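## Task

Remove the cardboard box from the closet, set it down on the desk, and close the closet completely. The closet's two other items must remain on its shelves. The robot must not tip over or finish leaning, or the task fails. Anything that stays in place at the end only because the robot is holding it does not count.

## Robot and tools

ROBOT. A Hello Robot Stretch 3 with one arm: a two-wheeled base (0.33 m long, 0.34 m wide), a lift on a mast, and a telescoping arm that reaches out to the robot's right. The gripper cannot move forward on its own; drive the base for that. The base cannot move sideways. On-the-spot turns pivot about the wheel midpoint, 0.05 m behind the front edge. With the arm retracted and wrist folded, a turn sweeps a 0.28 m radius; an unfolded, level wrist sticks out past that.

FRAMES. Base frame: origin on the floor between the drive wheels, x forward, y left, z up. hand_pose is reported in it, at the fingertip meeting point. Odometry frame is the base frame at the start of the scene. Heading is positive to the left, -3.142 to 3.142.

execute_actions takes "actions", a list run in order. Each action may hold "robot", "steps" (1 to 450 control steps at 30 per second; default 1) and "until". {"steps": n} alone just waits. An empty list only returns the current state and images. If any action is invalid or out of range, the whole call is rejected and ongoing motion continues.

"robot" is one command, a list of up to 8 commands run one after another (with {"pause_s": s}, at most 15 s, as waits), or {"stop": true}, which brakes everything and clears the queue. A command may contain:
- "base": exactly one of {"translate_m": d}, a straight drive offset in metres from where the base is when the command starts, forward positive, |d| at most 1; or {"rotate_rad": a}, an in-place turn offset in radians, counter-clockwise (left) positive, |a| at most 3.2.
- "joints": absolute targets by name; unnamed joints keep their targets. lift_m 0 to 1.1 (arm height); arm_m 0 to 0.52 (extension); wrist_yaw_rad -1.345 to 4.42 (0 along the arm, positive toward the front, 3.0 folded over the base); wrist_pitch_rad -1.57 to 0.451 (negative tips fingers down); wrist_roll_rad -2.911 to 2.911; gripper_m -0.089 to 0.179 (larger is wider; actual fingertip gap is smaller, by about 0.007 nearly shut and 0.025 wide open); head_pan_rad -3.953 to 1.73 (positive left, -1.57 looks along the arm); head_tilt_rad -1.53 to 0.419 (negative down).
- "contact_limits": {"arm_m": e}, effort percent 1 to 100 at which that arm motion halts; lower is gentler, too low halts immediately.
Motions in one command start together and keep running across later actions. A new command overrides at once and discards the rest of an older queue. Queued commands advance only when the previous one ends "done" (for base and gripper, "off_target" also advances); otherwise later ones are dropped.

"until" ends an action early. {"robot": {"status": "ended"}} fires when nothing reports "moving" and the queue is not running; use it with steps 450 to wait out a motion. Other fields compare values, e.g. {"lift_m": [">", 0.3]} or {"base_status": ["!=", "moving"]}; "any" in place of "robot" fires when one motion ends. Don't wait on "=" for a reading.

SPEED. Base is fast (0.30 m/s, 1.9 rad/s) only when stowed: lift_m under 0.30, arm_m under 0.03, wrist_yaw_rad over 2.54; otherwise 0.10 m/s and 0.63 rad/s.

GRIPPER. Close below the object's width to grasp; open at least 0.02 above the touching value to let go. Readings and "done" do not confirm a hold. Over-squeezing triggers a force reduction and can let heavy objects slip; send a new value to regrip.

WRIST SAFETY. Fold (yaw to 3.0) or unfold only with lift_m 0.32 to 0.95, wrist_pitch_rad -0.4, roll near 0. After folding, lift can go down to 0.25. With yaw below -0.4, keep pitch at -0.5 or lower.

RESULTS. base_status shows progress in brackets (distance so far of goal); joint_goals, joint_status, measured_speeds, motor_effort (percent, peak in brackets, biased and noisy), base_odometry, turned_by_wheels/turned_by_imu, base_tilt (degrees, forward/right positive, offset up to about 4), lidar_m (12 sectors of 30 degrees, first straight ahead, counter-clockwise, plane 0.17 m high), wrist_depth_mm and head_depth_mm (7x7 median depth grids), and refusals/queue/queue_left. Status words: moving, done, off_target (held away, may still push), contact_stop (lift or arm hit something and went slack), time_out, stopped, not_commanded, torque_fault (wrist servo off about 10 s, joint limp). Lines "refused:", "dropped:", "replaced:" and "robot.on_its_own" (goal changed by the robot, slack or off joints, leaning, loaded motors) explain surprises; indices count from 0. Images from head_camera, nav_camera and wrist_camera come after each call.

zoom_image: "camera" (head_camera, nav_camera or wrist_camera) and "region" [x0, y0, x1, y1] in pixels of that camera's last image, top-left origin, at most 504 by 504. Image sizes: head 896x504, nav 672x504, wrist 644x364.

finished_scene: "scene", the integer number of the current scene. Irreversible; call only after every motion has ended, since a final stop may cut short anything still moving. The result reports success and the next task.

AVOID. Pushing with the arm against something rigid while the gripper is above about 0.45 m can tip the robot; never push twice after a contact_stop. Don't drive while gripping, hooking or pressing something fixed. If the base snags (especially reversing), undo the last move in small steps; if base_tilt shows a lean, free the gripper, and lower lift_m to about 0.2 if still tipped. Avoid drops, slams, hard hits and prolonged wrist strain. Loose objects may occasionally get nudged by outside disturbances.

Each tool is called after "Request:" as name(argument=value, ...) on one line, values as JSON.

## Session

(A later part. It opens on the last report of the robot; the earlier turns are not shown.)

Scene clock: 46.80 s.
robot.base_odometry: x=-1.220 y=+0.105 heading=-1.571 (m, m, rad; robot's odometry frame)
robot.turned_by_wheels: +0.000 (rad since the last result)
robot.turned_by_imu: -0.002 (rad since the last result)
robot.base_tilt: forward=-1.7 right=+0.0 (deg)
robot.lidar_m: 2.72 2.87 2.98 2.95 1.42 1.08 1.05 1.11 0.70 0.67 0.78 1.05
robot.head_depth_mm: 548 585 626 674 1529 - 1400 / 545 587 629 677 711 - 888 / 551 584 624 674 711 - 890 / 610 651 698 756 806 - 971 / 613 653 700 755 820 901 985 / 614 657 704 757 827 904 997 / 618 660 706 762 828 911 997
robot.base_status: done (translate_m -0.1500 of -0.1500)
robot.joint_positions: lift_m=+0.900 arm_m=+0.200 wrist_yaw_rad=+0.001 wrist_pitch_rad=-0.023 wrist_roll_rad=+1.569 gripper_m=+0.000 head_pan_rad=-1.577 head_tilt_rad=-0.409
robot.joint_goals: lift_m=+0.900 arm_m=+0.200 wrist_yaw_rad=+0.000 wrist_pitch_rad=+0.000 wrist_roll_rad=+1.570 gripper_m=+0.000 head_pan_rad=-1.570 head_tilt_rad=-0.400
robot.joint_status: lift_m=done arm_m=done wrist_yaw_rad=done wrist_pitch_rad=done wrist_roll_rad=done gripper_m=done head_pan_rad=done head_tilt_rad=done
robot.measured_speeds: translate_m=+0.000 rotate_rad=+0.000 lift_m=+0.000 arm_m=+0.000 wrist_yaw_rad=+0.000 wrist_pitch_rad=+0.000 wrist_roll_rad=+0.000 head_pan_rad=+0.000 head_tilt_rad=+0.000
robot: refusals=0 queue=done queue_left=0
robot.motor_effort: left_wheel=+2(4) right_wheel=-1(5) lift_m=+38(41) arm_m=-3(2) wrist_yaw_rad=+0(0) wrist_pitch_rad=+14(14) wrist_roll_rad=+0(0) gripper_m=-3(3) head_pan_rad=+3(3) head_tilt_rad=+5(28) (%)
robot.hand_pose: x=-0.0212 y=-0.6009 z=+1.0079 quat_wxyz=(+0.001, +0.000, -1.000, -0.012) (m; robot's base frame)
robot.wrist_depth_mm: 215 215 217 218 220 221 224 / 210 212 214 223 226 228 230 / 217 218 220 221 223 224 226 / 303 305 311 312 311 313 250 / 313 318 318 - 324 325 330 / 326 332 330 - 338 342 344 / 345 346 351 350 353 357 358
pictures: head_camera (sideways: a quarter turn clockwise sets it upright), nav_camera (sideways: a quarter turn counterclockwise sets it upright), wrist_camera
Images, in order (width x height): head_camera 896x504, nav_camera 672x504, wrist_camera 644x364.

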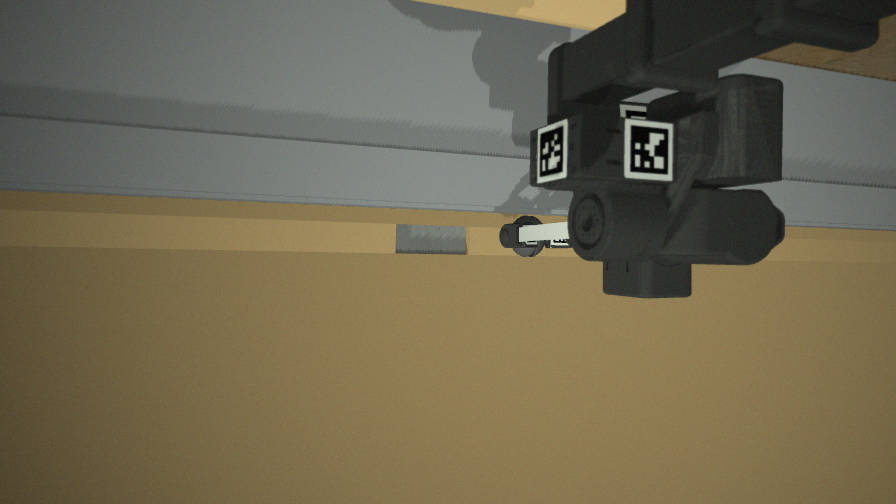

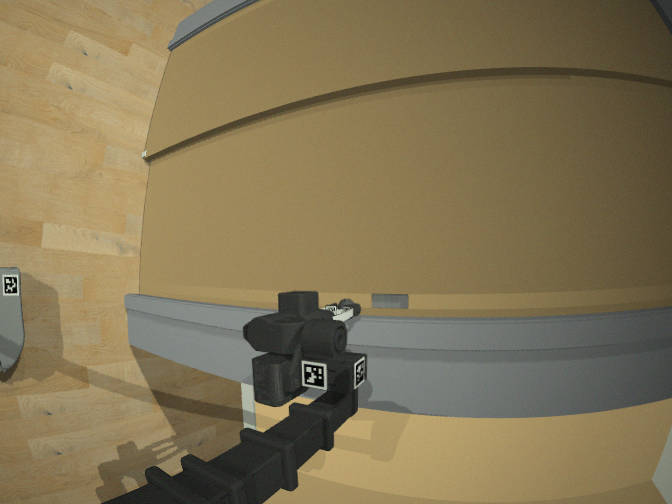

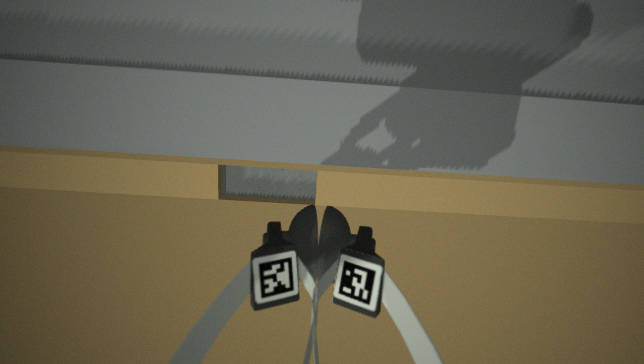

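Request:
execute_actions(actions=[{"robot":{"joints":{"lift_m":0.947}},"steps":450,"until":{"robot":{"status":"ended"}}},{"robot":{"joints":{"arm_m":0.40},"contact_limits":{"arm_m":14}},"steps":450,"until":{"robot":{"status":"ended"}}},{"steps":15}])

Scene clock: 50.50 s.
robot.base_odometry: x=-1.220 y=+0.105 heading=-1.571 (m, m, rad; robot's odometry frame)
robot.turned_by_wheels: +0.000 (rad since the last result)
robot.turned_by_imu: +0.001 (rad since the last result)
robot.base_tilt: forward=-1.7 right=-0.1 (deg)
robot.lidar_m: 2.73 2.88 2.99 3.36 1.42 1.08 1.05 1.11 0.70 0.67 0.79 1.05
robot.head_depth_mm: 550 586 627 668 - 1224 1442 / 545 586 628 660 745 797 880 / 552 588 626 - 743 795 881 / 612 652 703 742 835 892 973 / 615 657 702 760 825 901 994 / 620 659 710 766 828 905 1003 / 622 664 713 769 835 915 1006
robot.base_status: done (translate_m -0.1500 of -0.1500)
robot.joint_positions: lift_m=+0.947 arm_m=+0.337 wrist_yaw_rad=-0.002 wrist_pitch_rad=-0.028 wrist_roll_rad=+1.569 gripper_m=+0.000 head_pan_rad=-1.577 head_tilt_rad=-0.407
robot.joint_goals: lift_m=+0.947 arm_m=+0.337 wrist_yaw_rad=+0.000 wrist_pitch_rad=+0.000 wrist_roll_rad=+1.570 gripper_m=+0.000 head_pan_rad=-1.570 head_tilt_rad=-0.400
robot.joint_status: lift_m=done arm_m=contact_stop wrist_yaw_rad=done wrist_pitch_rad=done wrist_roll_rad=done gripper_m=done head_pan_rad=done head_tilt_rad=done
robot.measured_speeds: translate_m=+0.000 rotate_rad=+0.000 lift_m=+0.000 arm_m=-0.004 wrist_yaw_rad=+0.000 wrist_pitch_rad=+0.000 wrist_roll_rad=+0.000 head_pan_rad=+0.000 head_tilt_rad=+0.000
robot: refusals=0 queue=dropped queue_left=0
robot.on_its_own: arm_m is slack since a contact_stop, until your next command for it (your +0.400 is given up)
robot.motor_effort: left_wheel=+1(9) right_wheel=+0(4) lift_m=+38(43) arm_m=+3(17) wrist_yaw_rad=+1(3) wrist_pitch_rad=+16(25) wrist_roll_rad=+0(0) gripper_m=-2(3) head_pan_rad=+4(4) head_tilt_rad=+4(5) (%)
robot.contact_limits: arm_m 14 (drawing in: default 18, maximum 30; extending or still: default 26, maximum 42)
robot.hand_pose: x=-0.0219 y=-0.7374 z=+1.0537 quat_wxyz=(+0.001, -0.001, -1.000, -0.014) (m; robot's base frame)
robot.wrist_depth_mm: - 78 79 80 81 92 93 / - 81 81 82 83 83 84 / - 84 85 85 86 86 87 / 87 87 88 89 89 90 91 / 173 174 175 91 180 180 181 / 179 181 181 - 186 187 189 / 187 188 191 192 194 196 199
pictures: head_camera (sideways: a quarter turn clockwise sets it upright), nav_camera (sideways: a quarter turn counterclockwise sets it upright), wrist_camera
Images, in order (width x height): head_camera 896x504, nav_camera 672x504, wrist_camera 644x364.

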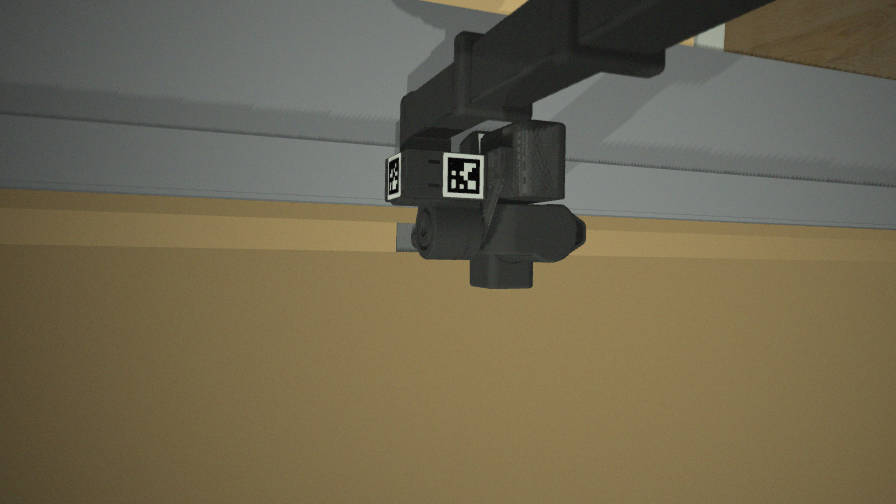

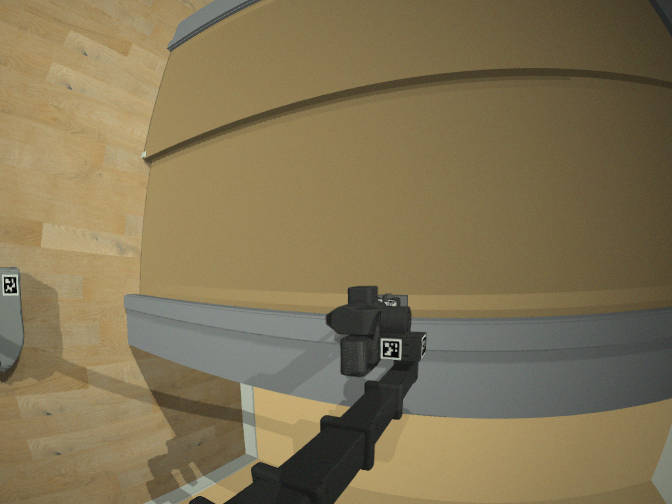

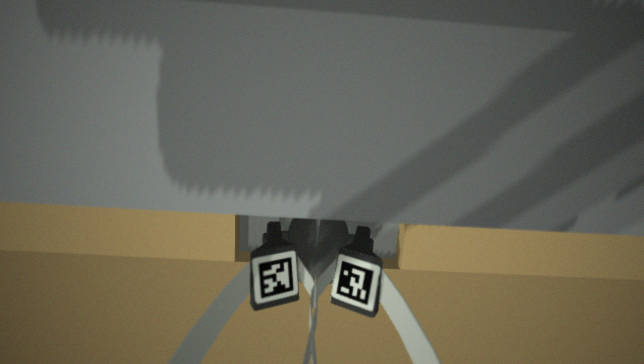

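Request:
execute_actions(actions=[{"robot":{"base":{"translate_m":0.12},"joints":{"arm_m":0.34}},"steps":450,"until":{"robot":{"status":"ended"}}}])

Scene clock: 53.73 s.
robot.base_odometry: x=-1.220 y=-0.015 heading=-1.571 (m, m, rad; robot's odometry frame)
robot.turned_by_wheels: +0.000 (rad since the last result)
robot.turned_by_imu: -0.114 (rad since the last result)
robot.base_tilt: forward=-1.8 right=-0.1 (deg)
robot.lidar_m: 2.62 2.69 3.55 2.96 1.74 1.22 1.15 1.18 0.72 0.68 0.76 0.94
robot.head_depth_mm: 568 604 652 695 - 857 1407 / 555 594 640 674 773 829 918 / 604 642 661 - 763 815 903 / 612 655 701 740 831 900 987 / 609 649 697 752 813 888 981 / 604 645 691 745 809 882 968 / 600 640 686 738 799 874 958
robot.base_status: done (translate_m +0.1200 of +0.1200)
robot.joint_positions: lift_m=+0.947 arm_m=+0.339 wrist_yaw_rad=-0.070 wrist_pitch_rad=-0.026 wrist_roll_rad=+1.570 gripper_m=+0.000 head_pan_rad=-1.577 head_tilt_rad=-0.407
robot.joint_goals: lift_m=+0.947 arm_m=+0.340 wrist_yaw_rad=-0.065 wrist_pitch_rad=+0.000 wrist_roll_rad=+1.570 gripper_m=+0.000 head_pan_rad=-1.570 head_tilt_rad=-0.400
robot.joint_status: lift_m=done arm_m=done wrist_yaw_rad=done wrist_pitch_rad=done wrist_roll_rad=done gripper_m=done head_pan_rad=done head_tilt_rad=done
robot.measured_speeds: translate_m=+0.000 rotate_rad=+0.000 lift_m=+0.000 arm_m=+0.000 wrist_yaw_rad=+0.000 wrist_pitch_rad=+0.000 wrist_roll_rad=+0.000 head_pan_rad=+0.000 head_tilt_rad=+0.000
robot: refusals=0 queue=done queue_left=0
robot.on_its_own: wrist_yaw_rad is held at -0.065, not at your +0.000, by its stall guard, which is not easing now
robot.motor_effort: left_wheel=-1(18) right_wheel=+1(15) lift_m=+37(38) arm_m=+7(13) wrist_yaw_rad=+3(45) wrist_pitch_rad=+15(18) wrist_roll_rad=+0(0) gripper_m=-2(2) head_pan_rad=+3(3) head_tilt_rad=+3(4) (%)
robot.hand_pose: x=-0.0392 y=-0.7392 z=+1.0542 quat_wxyz=(+0.000, -0.035, -0.999, -0.014) (m; robot's base frame)
robot.wrist_depth_mm: 93 93 94 95 96 97 98 / 93 94 95 96 97 98 99 / 94 95 96 97 98 99 100 / 172 173 175 176 113 114 101 / 174 175 177 - 181 183 185 / 175 176 178 - 183 185 187 / 177 178 181 182 184 186 188
pictures: head_camera (sideways: a quarter turn clockwise sets it upright), nav_camera (sideways: a quarter turn counterclockwise sets it upright), wrist_camera
Images, in order (width x height): head_camera 896x504, nav_camera 672x504, wrist_camera 644x364.

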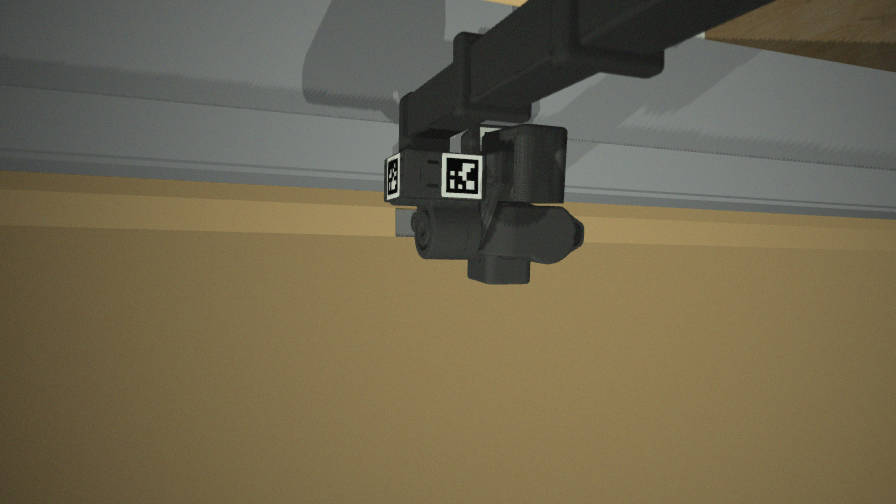

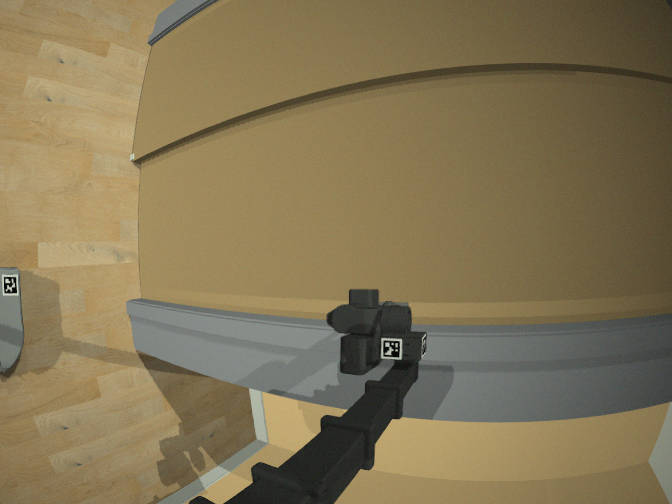

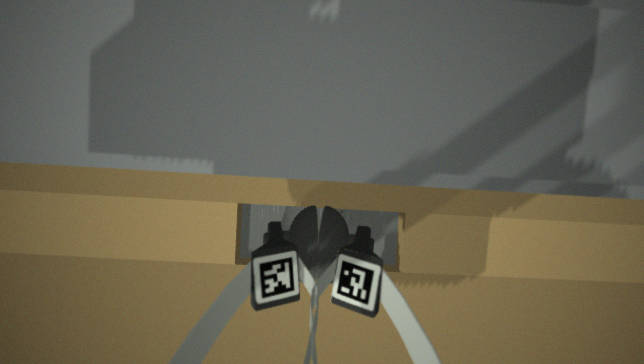

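Request:
execute_actions(actions=[{"robot":{"base":{"rotate_rad":0.2},"joints":{"wrist_yaw_rad":-0.05}},"steps":450,"until":{"robot":{"status":"ended"}}}])

Scene clock: 55.43 s.
robot.base_odometry: x=-1.220 y=-0.015 heading=-1.372 (m, m, rad; robot's odometry frame)
robot.turned_by_wheels: +0.199 (rad since the last result)
robot.turned_by_imu: +0.042 (rad since the last result)
robot.base_tilt: forward=-1.6 right=-0.1 (deg)
robot.lidar_m: 2.65 2.74 3.51 2.97 1.63 1.18 1.13 1.17 0.71 0.68 0.77 0.98
robot.head_depth_mm: 560 598 641 683 - 835 1383 / 548 588 634 669 756 820 901 / 610 642 689 - 763 811 895 / 613 653 701 739 828 899 986 / 610 652 699 757 816 895 986 / 612 650 697 752 816 891 980 / 610 647 695 750 810 883 976
robot.base_status: done (rotate_rad +0.1993 of +0.2000)
robot.joint_positions: lift_m=+0.947 arm_m=+0.339 wrist_yaw_rad=-0.081 wrist_pitch_rad=-0.027 wrist_roll_rad=+1.570 gripper_m=+0.000 head_pan_rad=-1.577 head_tilt_rad=-0.407
robot.joint_goals: lift_m=+0.947 arm_m=+0.340 wrist_yaw_rad=-0.050 wrist_pitch_rad=+0.000 wrist_roll_rad=+1.570 gripper_m=+0.000 head_pan_rad=-1.570 head_tilt_rad=-0.400
robot.joint_status: lift_m=done arm_m=done wrist_yaw_rad=off_target wrist_pitch_rad=done wrist_roll_rad=done gripper_m=done head_pan_rad=done head_tilt_rad=done
robot.measured_speeds: translate_m=+0.000 rotate_rad=+0.000 lift_m=+0.000 arm_m=+0.000 wrist_yaw_rad=+0.000 wrist_pitch_rad=+0.000 wrist_roll_rad=+0.000 head_pan_rad=+0.000 head_tilt_rad=+0.000
robot: refusals=0 queue=dropped queue_left=0
robot.on_its_own: wrist_yaw_rad is at rest, and its effort (+27) is outside its rest range (-12 to +12)
robot.motor_effort: left_wheel=-14(31) right_wheel=+10(17) lift_m=+37(37) arm_m=+7(7) wrist_yaw_rad=+27(56) wrist_pitch_rad=+16(16) wrist_roll_rad=+0(0) gripper_m=-3(2) head_pan_rad=+4(3) head_tilt_rad=+5(4) (%)
robot.hand_pose: x=-0.0420 y=-0.7389 z=+1.0541 quat_wxyz=(+0.000, -0.040, -0.999, -0.014) (m; robot's base frame)
robot.wrist_depth_mm: 89 90 91 91 92 93 94 / 90 91 92 93 94 95 96 / 92 92 93 94 95 96 97 / 170 171 173 174 111 112 113 / 172 173 176 - 180 182 183 / 175 176 178 - 183 184 187 / 177 179 181 183 185 187 189
pictures: head_camera (sideways: a quarter turn clockwise sets it upright), nav_camera (sideways: a quarter turn counterclockwise sets it upright), wrist_camera
Images, in order (width x height): head_camera 896x504, nav_camera 672x504, wrist_camera 644x364.

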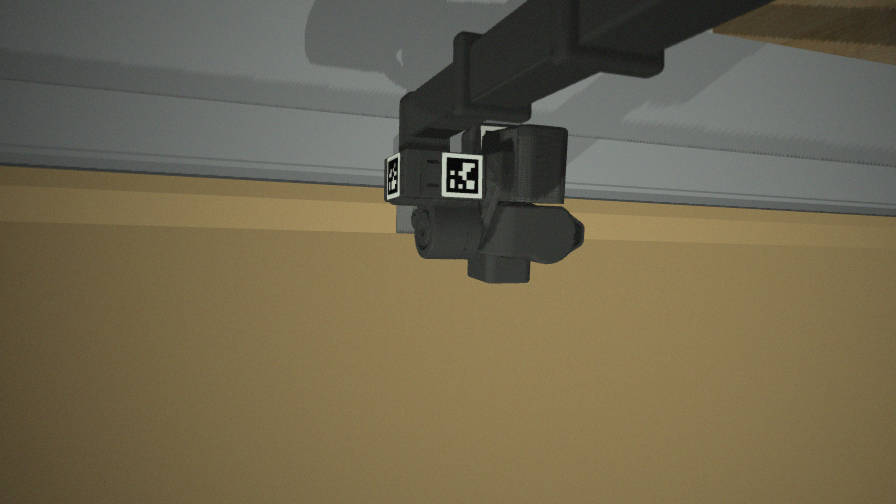

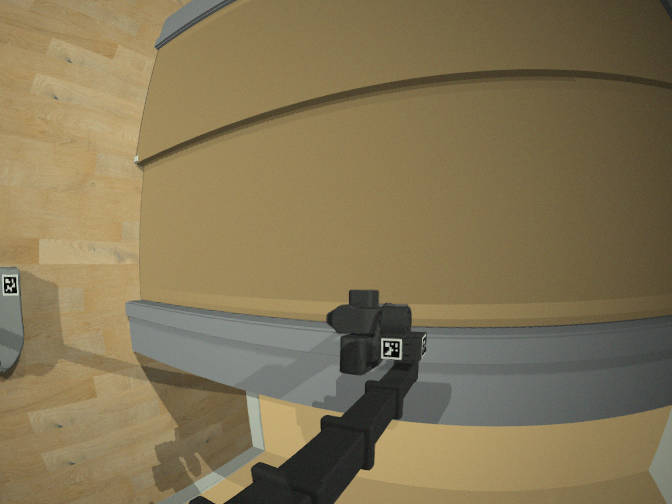

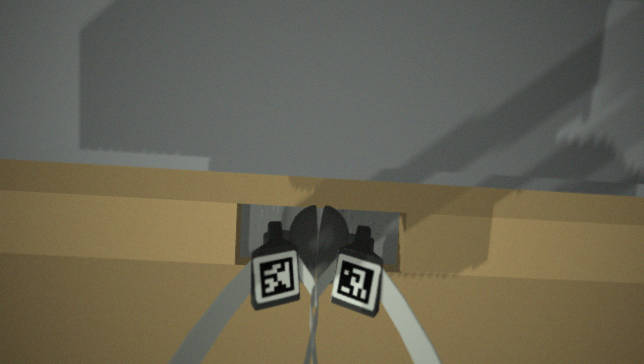

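Request:
execute_actions(actions=[{"robot":[{"joints":{"arm_m":0.15,"wrist_yaw_rad":0}},{"base":{"rotate_rad":0.072}},{"base":{"translate_m":0.95},"joints":{"wrist_roll_rad":-1.57}}],"steps":450,"until":{"robot":{"status":"ended"}}}])

Scene clock: 70.10 s.
robot.base_odometry: x=-0.965 y=-0.930 heading=-1.299 (m, m, rad; robot's odometry frame)
robot.turned_by_wheels: +0.072 (rad since the last result)
robot.turned_by_imu: +0.073 (rad since the last result)
robot.base_tilt: forward=-1.7 right=-0.1 (deg)
robot.lidar_m: 1.70 1.80 2.58 2.86 2.75 2.13 2.08 1.07 0.77 0.74 0.78 1.74
robot.head_depth_mm: 610 650 697 749 - - 983 / 616 654 700 752 - - 996 / 618 659 706 758 - - 1002 / 619 660 709 760 824 914 1002 / 623 664 711 766 815 912 987 / 600 643 692 747 818 898 989 / 616 656 705 761 824 921 1298
robot.base_status: done (translate_m +0.9500 of +0.9500)
robot.joint_positions: lift_m=+0.947 arm_m=+0.150 wrist_yaw_rad=-0.001 wrist_pitch_rad=-0.024 wrist_roll_rad=-1.568 gripper_m=+0.000 head_pan_rad=-1.577 head_tilt_rad=-0.407
robot.joint_goals: lift_m=+0.947 arm_m=+0.150 wrist_yaw_rad=+0.000 wrist_pitch_rad=+0.000 wrist_roll_rad=-1.570 gripper_m=+0.000 head_pan_rad=-1.570 head_tilt_rad=-0.400
robot.joint_status: lift_m=done arm_m=done wrist_yaw_rad=done wrist_pitch_rad=done wrist_roll_rad=done gripper_m=done head_pan_rad=done head_tilt_rad=done
robot.measured_speeds: translate_m=+0.000 rotate_rad=+0.000 lift_m=+0.000 arm_m=+0.000 wrist_yaw_rad=+0.000 wrist_pitch_rad=+0.000 wrist_roll_rad=+0.000 head_pan_rad=+0.000 head_tilt_rad=+0.000
robot: refusals=0 queue=done queue_left=0
robot.motor_effort: left_wheel=-4(16) right_wheel=+2(13) lift_m=+37(37) arm_m=-3(3) wrist_yaw_rad=+1(46) wrist_pitch_rad=+14(16) wrist_roll_rad=-1(4) gripper_m=-2(3) head_pan_rad=+4(4) head_tilt_rad=+4(4) (%)
robot.hand_pose: x=-0.0213 y=-0.5509 z=+1.0552 quat_wxyz=(+1.000, +0.012, -0.001, +0.000) (m; robot's base frame)
robot.wrist_depth_mm: 334 329 324 320 317 312 310 / 372 366 359 359 351 348 343 / 379 376 372 364 361 356 353 / 387 381 380 376 367 364 357 / 398 394 387 - 377 369 368 / 407 403 401 - 386 376 377 / 418 411 404 400 396 390 385
pictures: head_camera (sideways: a quarter turn clockwise sets it upright), nav_camera (sideways: a quarter turn counterclockwise sets it upright), wrist_camera
Images, in order (width x height): head_camera 896x504, nav_camera 672x504, wrist_camera 644x364.

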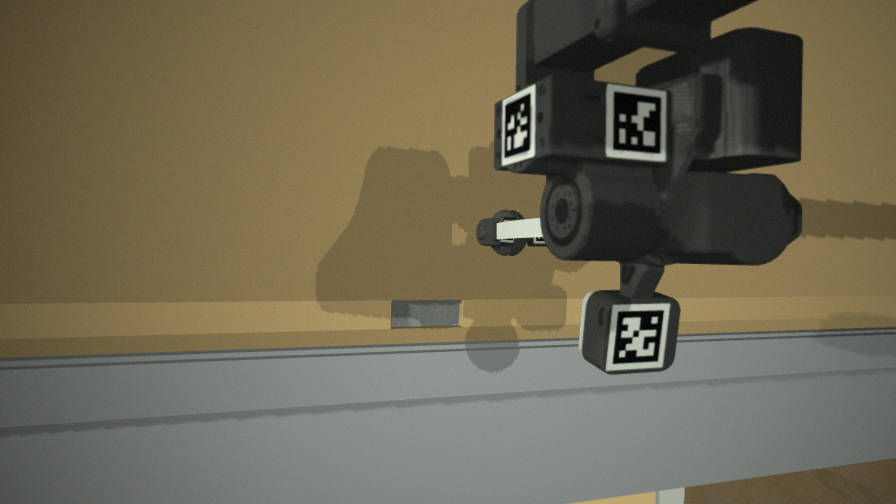

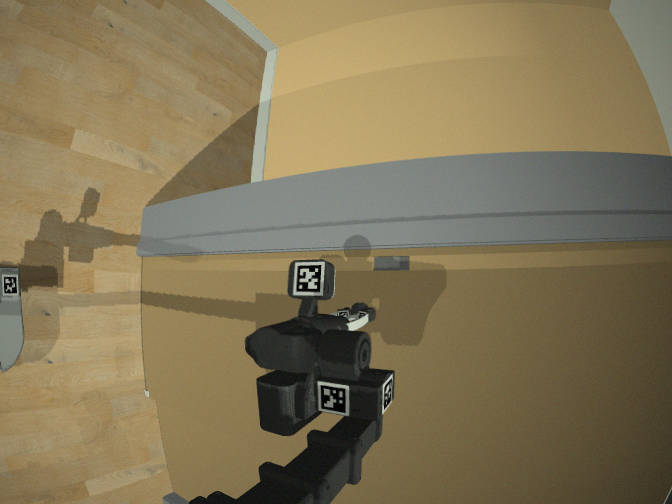

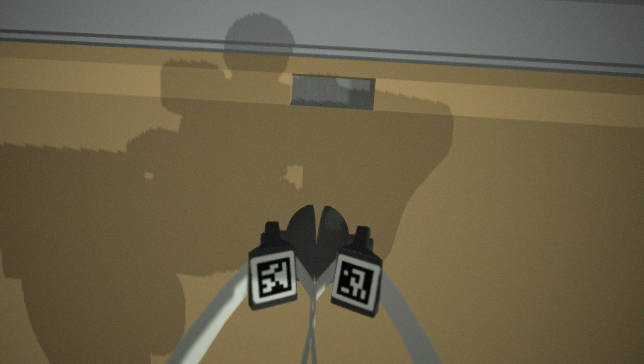

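Request:
execute_actions(actions=[{"robot":{"base":{"translate_m":0.09},"joints":{"lift_m":0.96}},"steps":450,"until":{"robot":{"status":"ended"}}},{"robot":{"joints":{"arm_m":0.42},"contact_limits":{"arm_m":14}},"steps":450,"until":{"robot":{"status":"ended"}}},{"steps":15}])

Scene clock: 75.60 s.
robot.base_odometry: x=-0.941 y=-1.017 heading=-1.299 (m, m, rad; robot's odometry frame)
robot.turned_by_wheels: +0.000 (rad since the last result)
robot.turned_by_imu: -0.007 (rad since the last result)
robot.base_tilt: forward=-1.6 right=-0.2 (deg)
robot.lidar_m: 1.61 1.70 2.44 2.86 2.88 2.22 2.16 1.09 0.78 0.73 0.78 1.65
robot.head_depth_mm: 616 660 704 742 - 907 987 / 619 661 709 - 832 905 988 / 625 665 714 - 841 909 1005 / 621 664 711 761 840 907 994 / 607 648 693 743 816 894 978 / 617 658 707 763 828 904 1013 / 625 675 1425 1560 1721 1785 1411
robot.base_status: done (translate_m +0.0900 of +0.0900)
robot.joint_positions: lift_m=+0.960 arm_m=+0.355 wrist_yaw_rad=+0.011 wrist_pitch_rad=-0.029 wrist_roll_rad=-1.569 gripper_m=+0.000 head_pan_rad=-1.577 head_tilt_rad=-0.406
robot.joint_goals: lift_m=+0.960 arm_m=+0.355 wrist_yaw_rad=+0.000 wrist_pitch_rad=+0.000 wrist_roll_rad=-1.570 gripper_m=+0.000 head_pan_rad=-1.570 head_tilt_rad=-0.400
robot.joint_status: lift_m=done arm_m=contact_stop wrist_yaw_rad=done wrist_pitch_rad=done wrist_roll_rad=done gripper_m=done head_pan_rad=done head_tilt_rad=done
robot.measured_speeds: translate_m=+0.000 rotate_rad=+0.000 lift_m=+0.000 arm_m=-0.012 wrist_yaw_rad=-0.020 wrist_pitch_rad=+0.024 wrist_roll_rad=+0.000 head_pan_rad=+0.000 head_tilt_rad=+0.000
robot: refusals=0 queue=dropped queue_left=0
robot.on_its_own: arm_m is slack since a contact_stop, until your next command for it (your +0.420 is given up)
robot.motor_effort: left_wheel=-1(9) right_wheel=+1(5) lift_m=+37(41) arm_m=+6(17) wrist_yaw_rad=-9(19) wrist_pitch_rad=+16(28) wrist_roll_rad=+0(1) gripper_m=-3(3) head_pan_rad=+4(4) head_tilt_rad=+4(4) (%)
robot.contact_limits: arm_m 14 (drawing in: default 18, maximum 30; extending or still: default 26, maximum 42)
robot.hand_pose: x=-0.0184 y=-0.7552 z=+1.0668 quat_wxyz=(+1.000, +0.015, +0.000, +0.005) (m; robot's base frame)
robot.wrist_depth_mm: 149 148 146 144 142 140 139 / 139 138 136 134 132 130 129 / 142 140 139 137 135 133 131 / 180 178 175 173 152 136 133 / 184 182 191 188 174 172 168 / 188 185 183 - 177 174 172 / 193 190 187 184 181 179 176
pictures: head_camera (sideways: a quarter turn clockwise sets it upright), nav_camera (sideways: a quarter turn counterclockwise sets it upright), wrist_camera
Images, in order (width x height): head_camera 896x504, nav_camera 672x504, wrist_camera 644x364.

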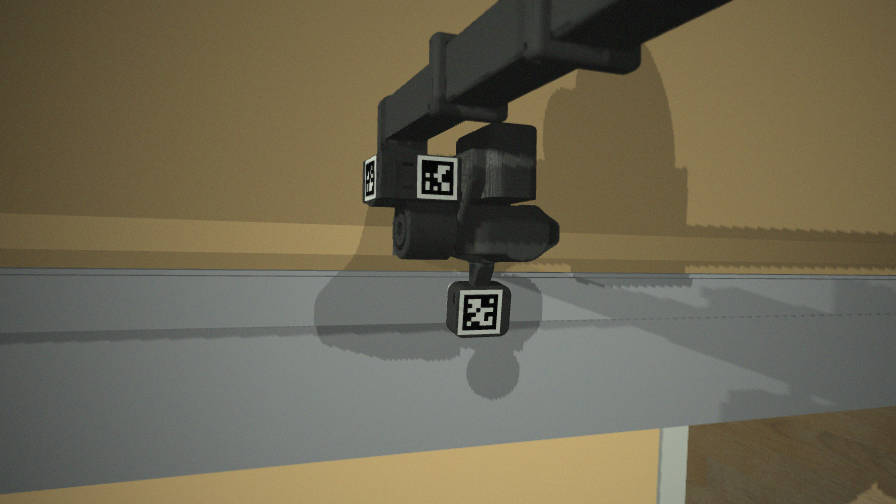

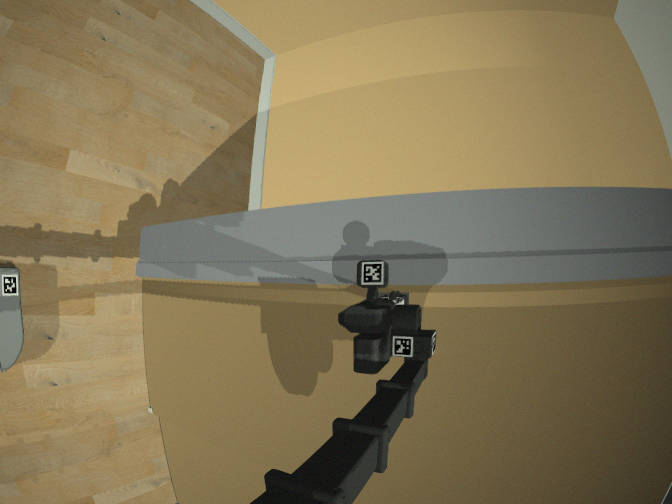

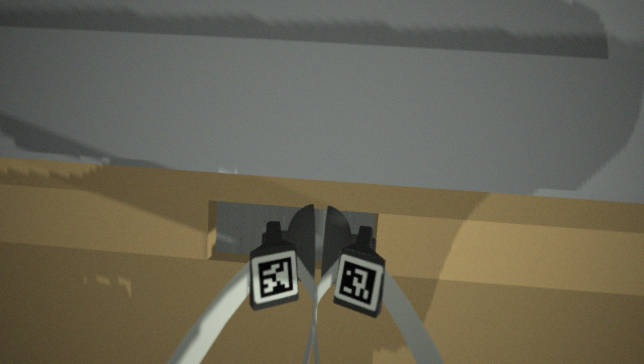

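Request:
execute_actions(actions=[{"robot":[{"joints":{"arm_m":0.31}},{"base":{"translate_m":0.008},"joints":{"lift_m":0.947}}],"steps":450,"until":{"robot":{"status":"ended"}}},{"robot":{"joints":{"arm_m":0.42},"contact_limits":{"arm_m":14}},"steps":450,"until":{"robot":{"status":"ended"}}},{"steps":15},{"robot":{"base":{"translate_m":-0.08},"joints":{"arm_m":0.365}},"steps":450,"until":{"robot":{"status":"ended"}}}])

Scene clock: 82.90 s.
robot.base_odometry: x=-0.960 y=-0.948 heading=-1.299 (m, m, rad; robot's odometry frame)
robot.turned_by_wheels: +0.000 (rad since the last result)
robot.turned_by_imu: +0.085 (rad since the last result)
robot.base_tilt: forward=-2.0 right=-0.7 (deg)
robot.lidar_m: 1.67 1.82 2.80 2.86 2.61 2.13 2.10 1.00 0.77 0.74 0.81 1.69
robot.head_depth_mm: 613 653 696 737 - 888 955 / 621 661 705 - 826 888 971 / 630 670 716 - 839 902 993 / 634 672 721 759 845 917 1003 / 623 662 708 764 833 904 997 / 639 682 732 788 858 947 1056 / 658 1399 1513 1647 1776 1801 1428
robot.base_status: done (translate_m -0.0800 of -0.0800)
robot.joint_positions: lift_m=+0.947 arm_m=+0.364 wrist_yaw_rad=+0.004 wrist_pitch_rad=-0.048 wrist_roll_rad=-1.570 gripper_m=+0.000 head_pan_rad=-1.577 head_tilt_rad=-0.406
robot.joint_goals: lift_m=+0.947 arm_m=+0.365 wrist_yaw_rad=+0.000 wrist_pitch_rad=+0.000 wrist_roll_rad=-1.570 gripper_m=+0.000 head_pan_rad=-1.570 head_tilt_rad=-0.400
robot.joint_status: lift_m=done arm_m=done wrist_yaw_rad=done wrist_pitch_rad=done wrist_roll_rad=done gripper_m=done head_pan_rad=done head_tilt_rad=done
robot.measured_speeds: translate_m=+0.000 rotate_rad=+0.000 lift_m=+0.000 arm_m=+0.000 wrist_yaw_rad=+0.000 wrist_pitch_rad=+0.000 wrist_roll_rad=+0.000 head_pan_rad=+0.000 head_tilt_rad=+0.000
robot: refusals=0 queue=done queue_left=0
robot.motor_effort: left_wheel=-2(19) right_wheel=+0(9) lift_m=+15(38) arm_m=+14(17) wrist_yaw_rad=-4(19) wrist_pitch_rad=+28(28) wrist_roll_rad=+0(0) gripper_m=-3(4) head_pan_rad=+3(4) head_tilt_rad=+4(4) (%)
robot.hand_pose: x=-0.0202 y=-0.7633 z=+1.0500 quat_wxyz=(+1.000, +0.024, +0.000, +0.002) (m; robot's base frame)
robot.wrist_depth_mm: 159 157 154 152 150 148 145 / 146 144 142 140 137 135 133 / 148 146 143 141 139 136 134 / 183 180 177 174 154 151 136 / 184 181 183 - 173 169 168 / 186 183 181 - 174 172 169 / 188 186 181 178 176 173 171
pictures: head_camera (sideways: a quarter turn clockwise sets it upright), nav_camera (sideways: a quarter turn counterclockwise sets it upright), wrist_camera
replaced: robot.arm_m: its motion had ended contact_stop
Images, in order (width x height): head_camera 896x504, nav_camera 672x504, wrist_camera 644x364.

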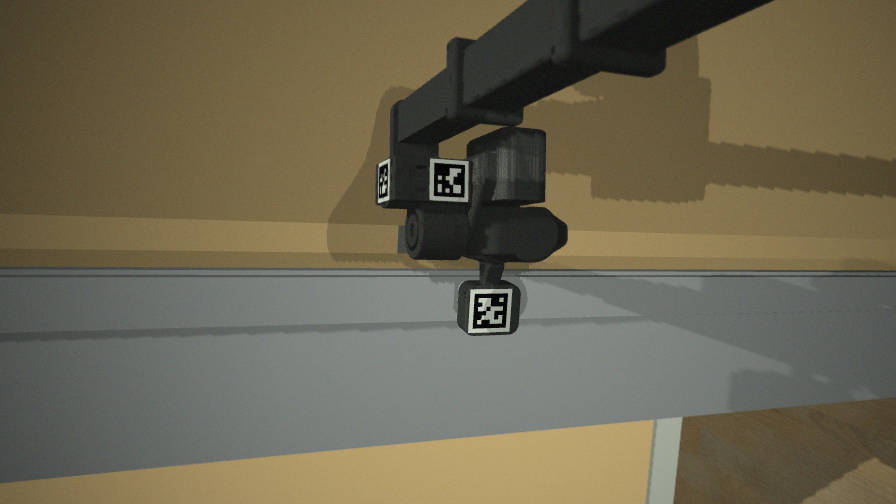

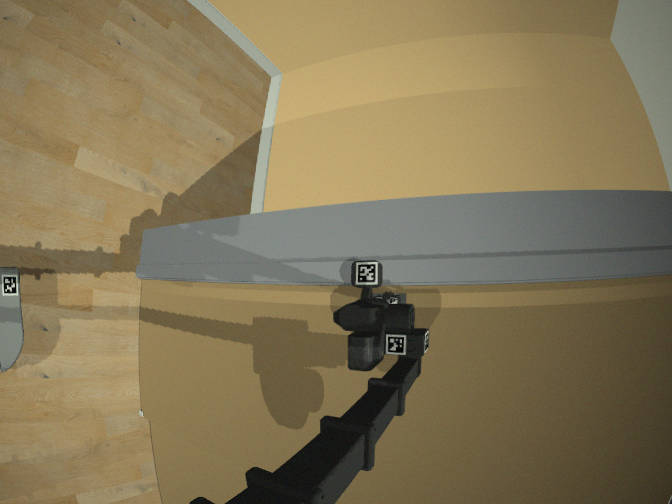

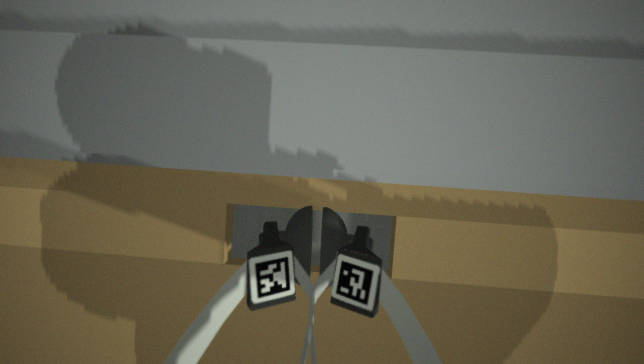

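Request:
execute_actions(actions=[{"robot":[{"joints":{"arm_m":0.0}},{"base":{"rotate_rad":-0.078}},{"base":{"translate_m":0.24},"joints":{"wrist_yaw_rad":1.57,"arm_m":0.03}},{"base":{"rotate_rad":-1.571},"joints":{"head_pan_rad":-0.3,"head_tilt_rad":-0.5}},{"base":{"translate_m":0.3}}],"steps":450,"until":{"robot":{"status":"ended"}}},{"steps":300,"until":{"robot":{"status":"ended"}}}])

Scene clock: 99.57 s.
robot.base_odometry: x=-1.209 y=-1.241 heading=-2.948 (m, m, rad; robot's odometry frame)
robot.turned_by_wheels: -1.649 (rad since the last result)
robot.turned_by_imu: -1.648 (rad since the last result)
robot.base_tilt: forward=-1.6 right=+0.0 (deg)
robot.lidar_m: 0.45 1.27 1.44 1.41 1.50 2.17 3.19 3.13 2.42 1.42 0.62 0.45
robot.head_depth_mm: 400 436 479 530 597 652 808 / 390 423 465 514 575 641 751 / 372 411 449 504 555 627 721 / 346 375 408 449 499 561 648 / 350 378 411 451 501 560 637 / 342 369 401 439 485 542 611 / 335 361 391 428 472 547 1291
robot.base_status: done (translate_m +0.3000 of +0.3000)
robot.joint_positions: lift_m=+0.947 arm_m=+0.030 wrist_yaw_rad=+1.569 wrist_pitch_rad=-0.022 wrist_roll_rad=-1.570 gripper_m=+0.000 head_pan_rad=-0.307 head_tilt_rad=-0.494
robot.joint_goals: lift_m=+0.947 arm_m=+0.030 wrist_yaw_rad=+1.570 wrist_pitch_rad=+0.000 wrist_roll_rad=-1.570 gripper_m=+0.000 head_pan_rad=-0.300 head_tilt_rad=-0.500
robot.joint_status: lift_m=done arm_m=done wrist_yaw_rad=done wrist_pitch_rad=done wrist_roll_rad=done gripper_m=done head_pan_rad=done head_tilt_rad=done
robot.measured_speeds: translate_m=+0.000 rotate_rad=+0.000 lift_m=+0.000 arm_m=+0.000 wrist_yaw_rad=+0.000 wrist_pitch_rad=+0.000 wrist_roll_rad=+0.000 head_pan_rad=+0.000 head_tilt_rad=+0.000
robot: refusals=0 queue=done queue_left=0
robot.motor_effort: left_wheel=+3(11) right_wheel=-2(4) lift_m=+16(15) arm_m=+3(18) wrist_yaw_rad=+1(3) wrist_pitch_rad=+13(28) wrist_roll_rad=+0(0) gripper_m=-3(3) head_pan_rad=+4(43) head_tilt_rad=-3(18) (%)
robot.hand_pose: x=+0.2343 y=-0.1749 z=+1.0567 quat_wxyz=(+0.708, +0.008, +0.008, +0.706) (m; robot's base frame)
robot.wrist_depth_mm: 366 361 356 351 349 346 341 / 375 372 365 363 355 353 346 / 367 363 361 356 353 353 352 / 405 401 395 392 385 354 347 / 415 409 403 - 398 388 387 / 429 420 413 - 402 399 395 / 437 432 420 423 415 407 404
pictures: head_camera (sideways: a quarter turn clockwise sets it upright), nav_camera (sideways: a quarter turn counterclockwise sets it upright), wrist_camera
Images, in order (width x height): head_camera 896x504, nav_camera 672x504, wrist_camera 644x364.

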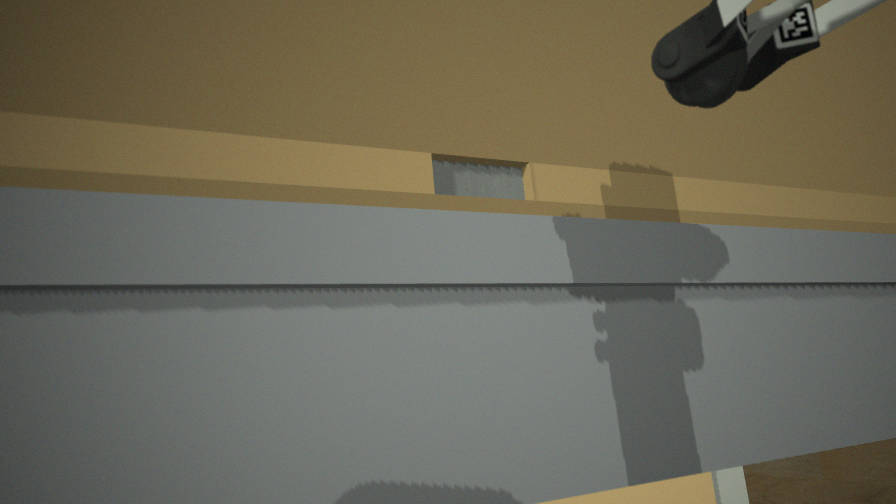

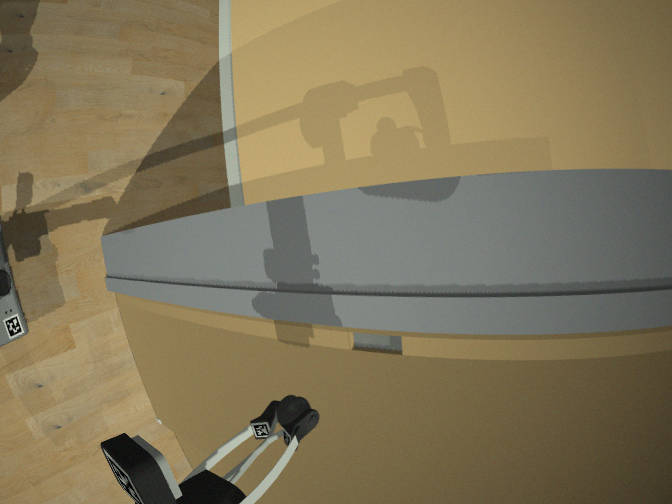

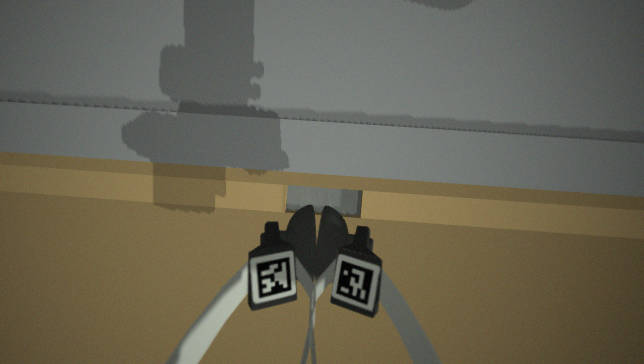

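Request:
execute_actions(actions=[{"robot":{"base":{"translate_m":0.14},"joints":{"arm_m":0.07}},"steps":450,"until":{"robot":{"status":"ended"}}}])

Scene clock: 102.90 s.
robot.base_odometry: x=-1.346 y=-1.268 heading=-2.948 (m, m, rad; robot's odometry frame)
robot.turned_by_wheels: +0.000 (rad since the last result)
robot.turned_by_imu: +0.000 (rad since the last result)
robot.base_tilt: forward=-1.6 right=+0.0 (deg)
robot.lidar_m: 0.31 1.12 1.43 1.40 1.49 2.16 3.33 3.16 2.43 1.15 0.44 0.32
robot.head_depth_mm: - 294 320 355 402 455 529 / - - 287 313 378 436 505 / - - - 299 330 374 427 / - - 285 304 337 378 430 / - - - 295 326 367 417 / - - - 290 316 354 399 / - - - 286 308 342 398
robot.base_status: done (translate_m +0.1400 of +0.1400)
robot.joint_positions: lift_m=+0.947 arm_m=+0.070 wrist_yaw_rad=+1.569 wrist_pitch_rad=-0.022 wrist_roll_rad=-1.570 gripper_m=+0.000 head_pan_rad=-0.307 head_tilt_rad=-0.494
robot.joint_goals: lift_m=+0.947 arm_m=+0.070 wrist_yaw_rad=+1.570 wrist_pitch_rad=+0.000 wrist_roll_rad=-1.570 gripper_m=+0.000 head_pan_rad=-0.300 head_tilt_rad=-0.500
robot.joint_status: lift_m=done arm_m=done wrist_yaw_rad=done wrist_pitch_rad=done wrist_roll_rad=done gripper_m=done head_pan_rad=done head_tilt_rad=done
robot.measured_speeds: translate_m=+0.000 rotate_rad=+0.000 lift_m=+0.000 arm_m=+0.000 wrist_yaw_rad=+0.000 wrist_pitch_rad=+0.000 wrist_roll_rad=+0.000 head_pan_rad=+0.000 head_tilt_rad=+0.000
robot: refusals=0 queue=done queue_left=0
robot.motor_effort: left_wheel=+3(10) right_wheel=-2(2) lift_m=+15(16) arm_m=+4(5) wrist_yaw_rad=+1(2) wrist_pitch_rad=+12(13) wrist_roll_rad=+0(0) gripper_m=-3(3) head_pan_rad=+4(4) head_tilt_rad=-4(4) (%)
robot.hand_pose: x=+0.2343 y=-0.2149 z=+1.0567 quat_wxyz=(+0.708, +0.008, +0.008, +0.706) (m; robot's base frame)
robot.wrist_depth_mm: 222 221 218 215 212 210 208 / 214 211 209 207 204 203 209 / 233 215 213 210 207 205 202 / 256 254 250 259 243 241 237 / 260 258 256 - 249 245 242 / 269 265 260 - 253 250 248 / 274 271 267 263 258 256 252
pictures: head_camera (sideways: a quarter turn clockwise sets it upright), nav_camera (sideways: a quarter turn counterclockwise sets it upright), wrist_camera
Images, in order (width x height): head_camera 896x504, nav_camera 672x504, wrist_camera 644x364.

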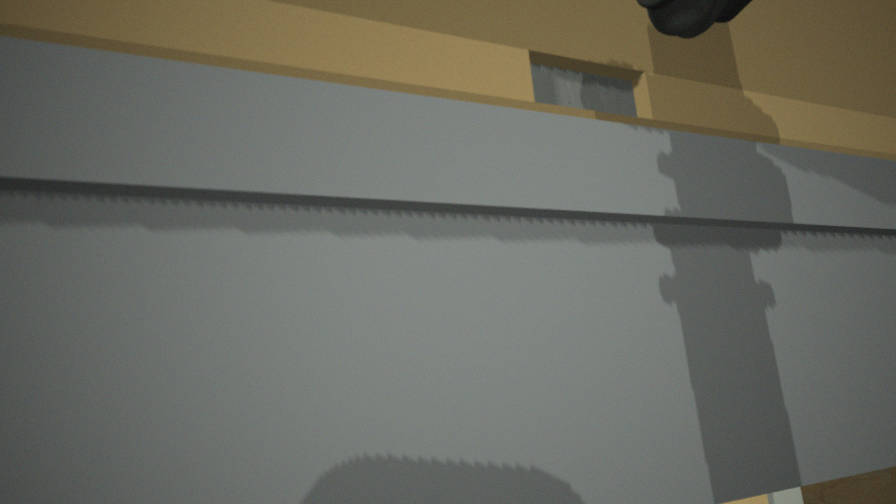

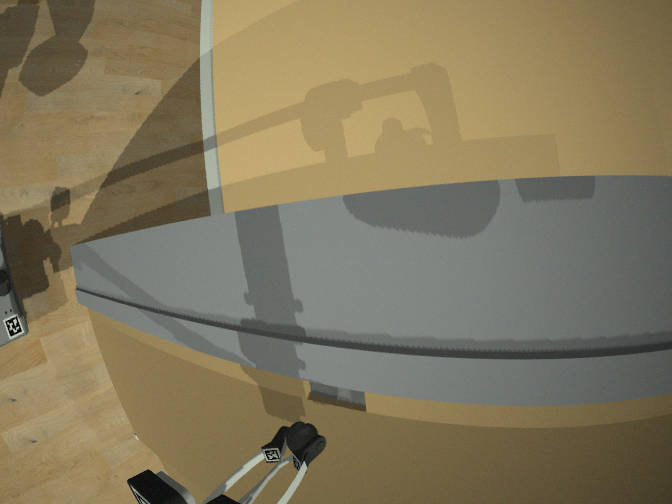

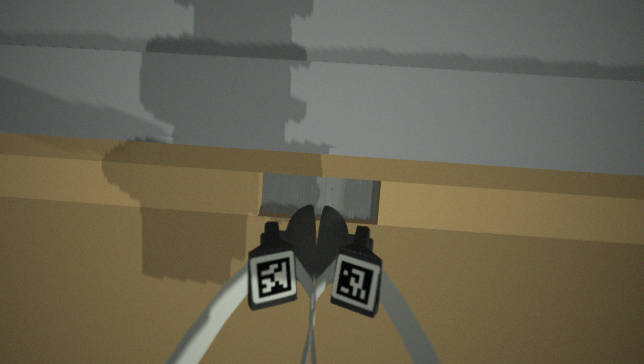

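Request:
execute_actions(actions=[{"robot":{"base":{"translate_m":0.075}},"steps":450,"until":{"robot":{"status":"ended"}}},{"robot":{"joints":{"arm_m":0.17,"head_pan_rad":-0.6}},"steps":450,"until":{"robot":{"status":"ended"}}}])

Scene clock: 107.23 s.
robot.base_odometry: x=-1.419 y=-1.282 heading=-2.948 (m, m, rad; robot's odometry frame)
robot.turned_by_wheels: -0.001 (rad since the last result)
robot.turned_by_imu: -0.022 (rad since the last result)
robot.base_tilt: forward=-1.7 right=-0.1 (deg)
robot.lidar_m: 0.24 1.03 1.43 1.40 1.47 2.09 3.42 3.20 2.44 0.86 0.37 0.25
robot.head_depth_mm: - 292 326 370 410 502 607 / 1014 313 329 355 391 442 525 / 980 1096 1062 1192 953 1061 545 / - - - - 288 306 350 / - - - - - 295 327 / - - - - - 286 310 / - - - - - - 290
robot.base_status: done (translate_m +0.0749 of +0.0750)
robot.joint_positions: lift_m=+0.947 arm_m=+0.169 wrist_yaw_rad=+1.605 wrist_pitch_rad=-0.030 wrist_roll_rad=-1.571 gripper_m=+0.000 head_pan_rad=-0.593 head_tilt_rad=-0.494
robot.joint_goals: lift_m=+0.947 arm_m=+0.170 wrist_yaw_rad=+1.570 wrist_pitch_rad=+0.000 wrist_roll_rad=-1.570 gripper_m=+0.000 head_pan_rad=-0.600 head_tilt_rad=-0.500
robot.joint_status: lift_m=done arm_m=done wrist_yaw_rad=done wrist_pitch_rad=done wrist_roll_rad=done gripper_m=done head_pan_rad=done head_tilt_rad=done
robot.measured_speeds: translate_m=+0.000 rotate_rad=+0.000 lift_m=+0.000 arm_m=+0.000 wrist_yaw_rad=+0.000 wrist_pitch_rad=+0.000 wrist_roll_rad=+0.000 head_pan_rad=+0.000 head_tilt_rad=+0.000
robot: refusals=0 queue=done queue_left=0
robot.on_its_own: wrist_yaw_rad is at rest, and its effort (-32) is outside its rest range (-12 to +12)
robot.motor_effort: left_wheel=-3(12) right_wheel=+12(16) lift_m=+16(15) arm_m=+6(6) wrist_yaw_rad=-32(72) wrist_pitch_rad=+18(19) wrist_roll_rad=+0(0) gripper_m=-2(3) head_pan_rad=-4(29) head_tilt_rad=-3(3) (%)
robot.hand_pose: x=+0.2339 y=-0.3053 z=+1.0545 quat_wxyz=(+0.695, +0.010, +0.012, +0.719) (m; robot's base frame)
robot.wrist_depth_mm: 607 259 246 232 221 209 198 / 752 599 863 796 828 561 698 / 738 607 906 898 892 602 879 / 184 182 179 178 175 181 864 / 187 185 183 - 177 174 172 / 191 189 186 - 180 177 175 / 195 192 189 186 184 180 178
pictures: head_camera (sideways: a quarter turn clockwise sets it upright), nav_camera (sideways: a quarter turn counterclockwise sets it upright), wrist_camera
Images, in order (width x height): head_camera 896x504, nav_camera 672x504, wrist_camera 644x364.

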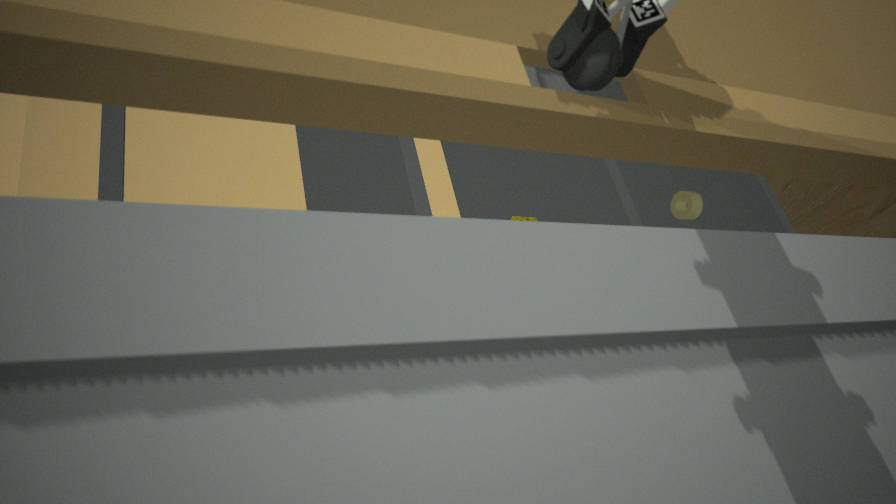

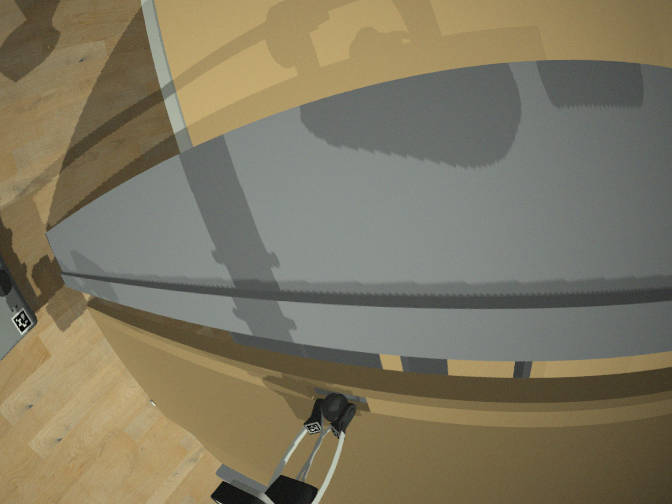

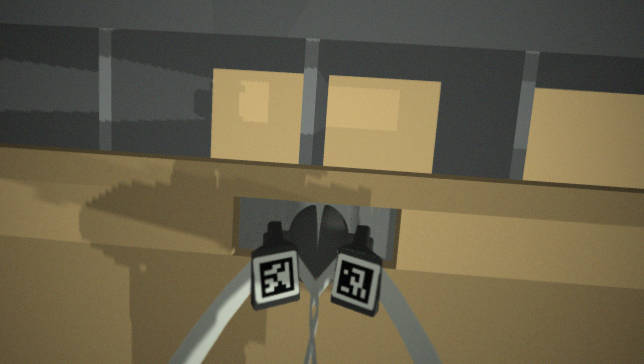

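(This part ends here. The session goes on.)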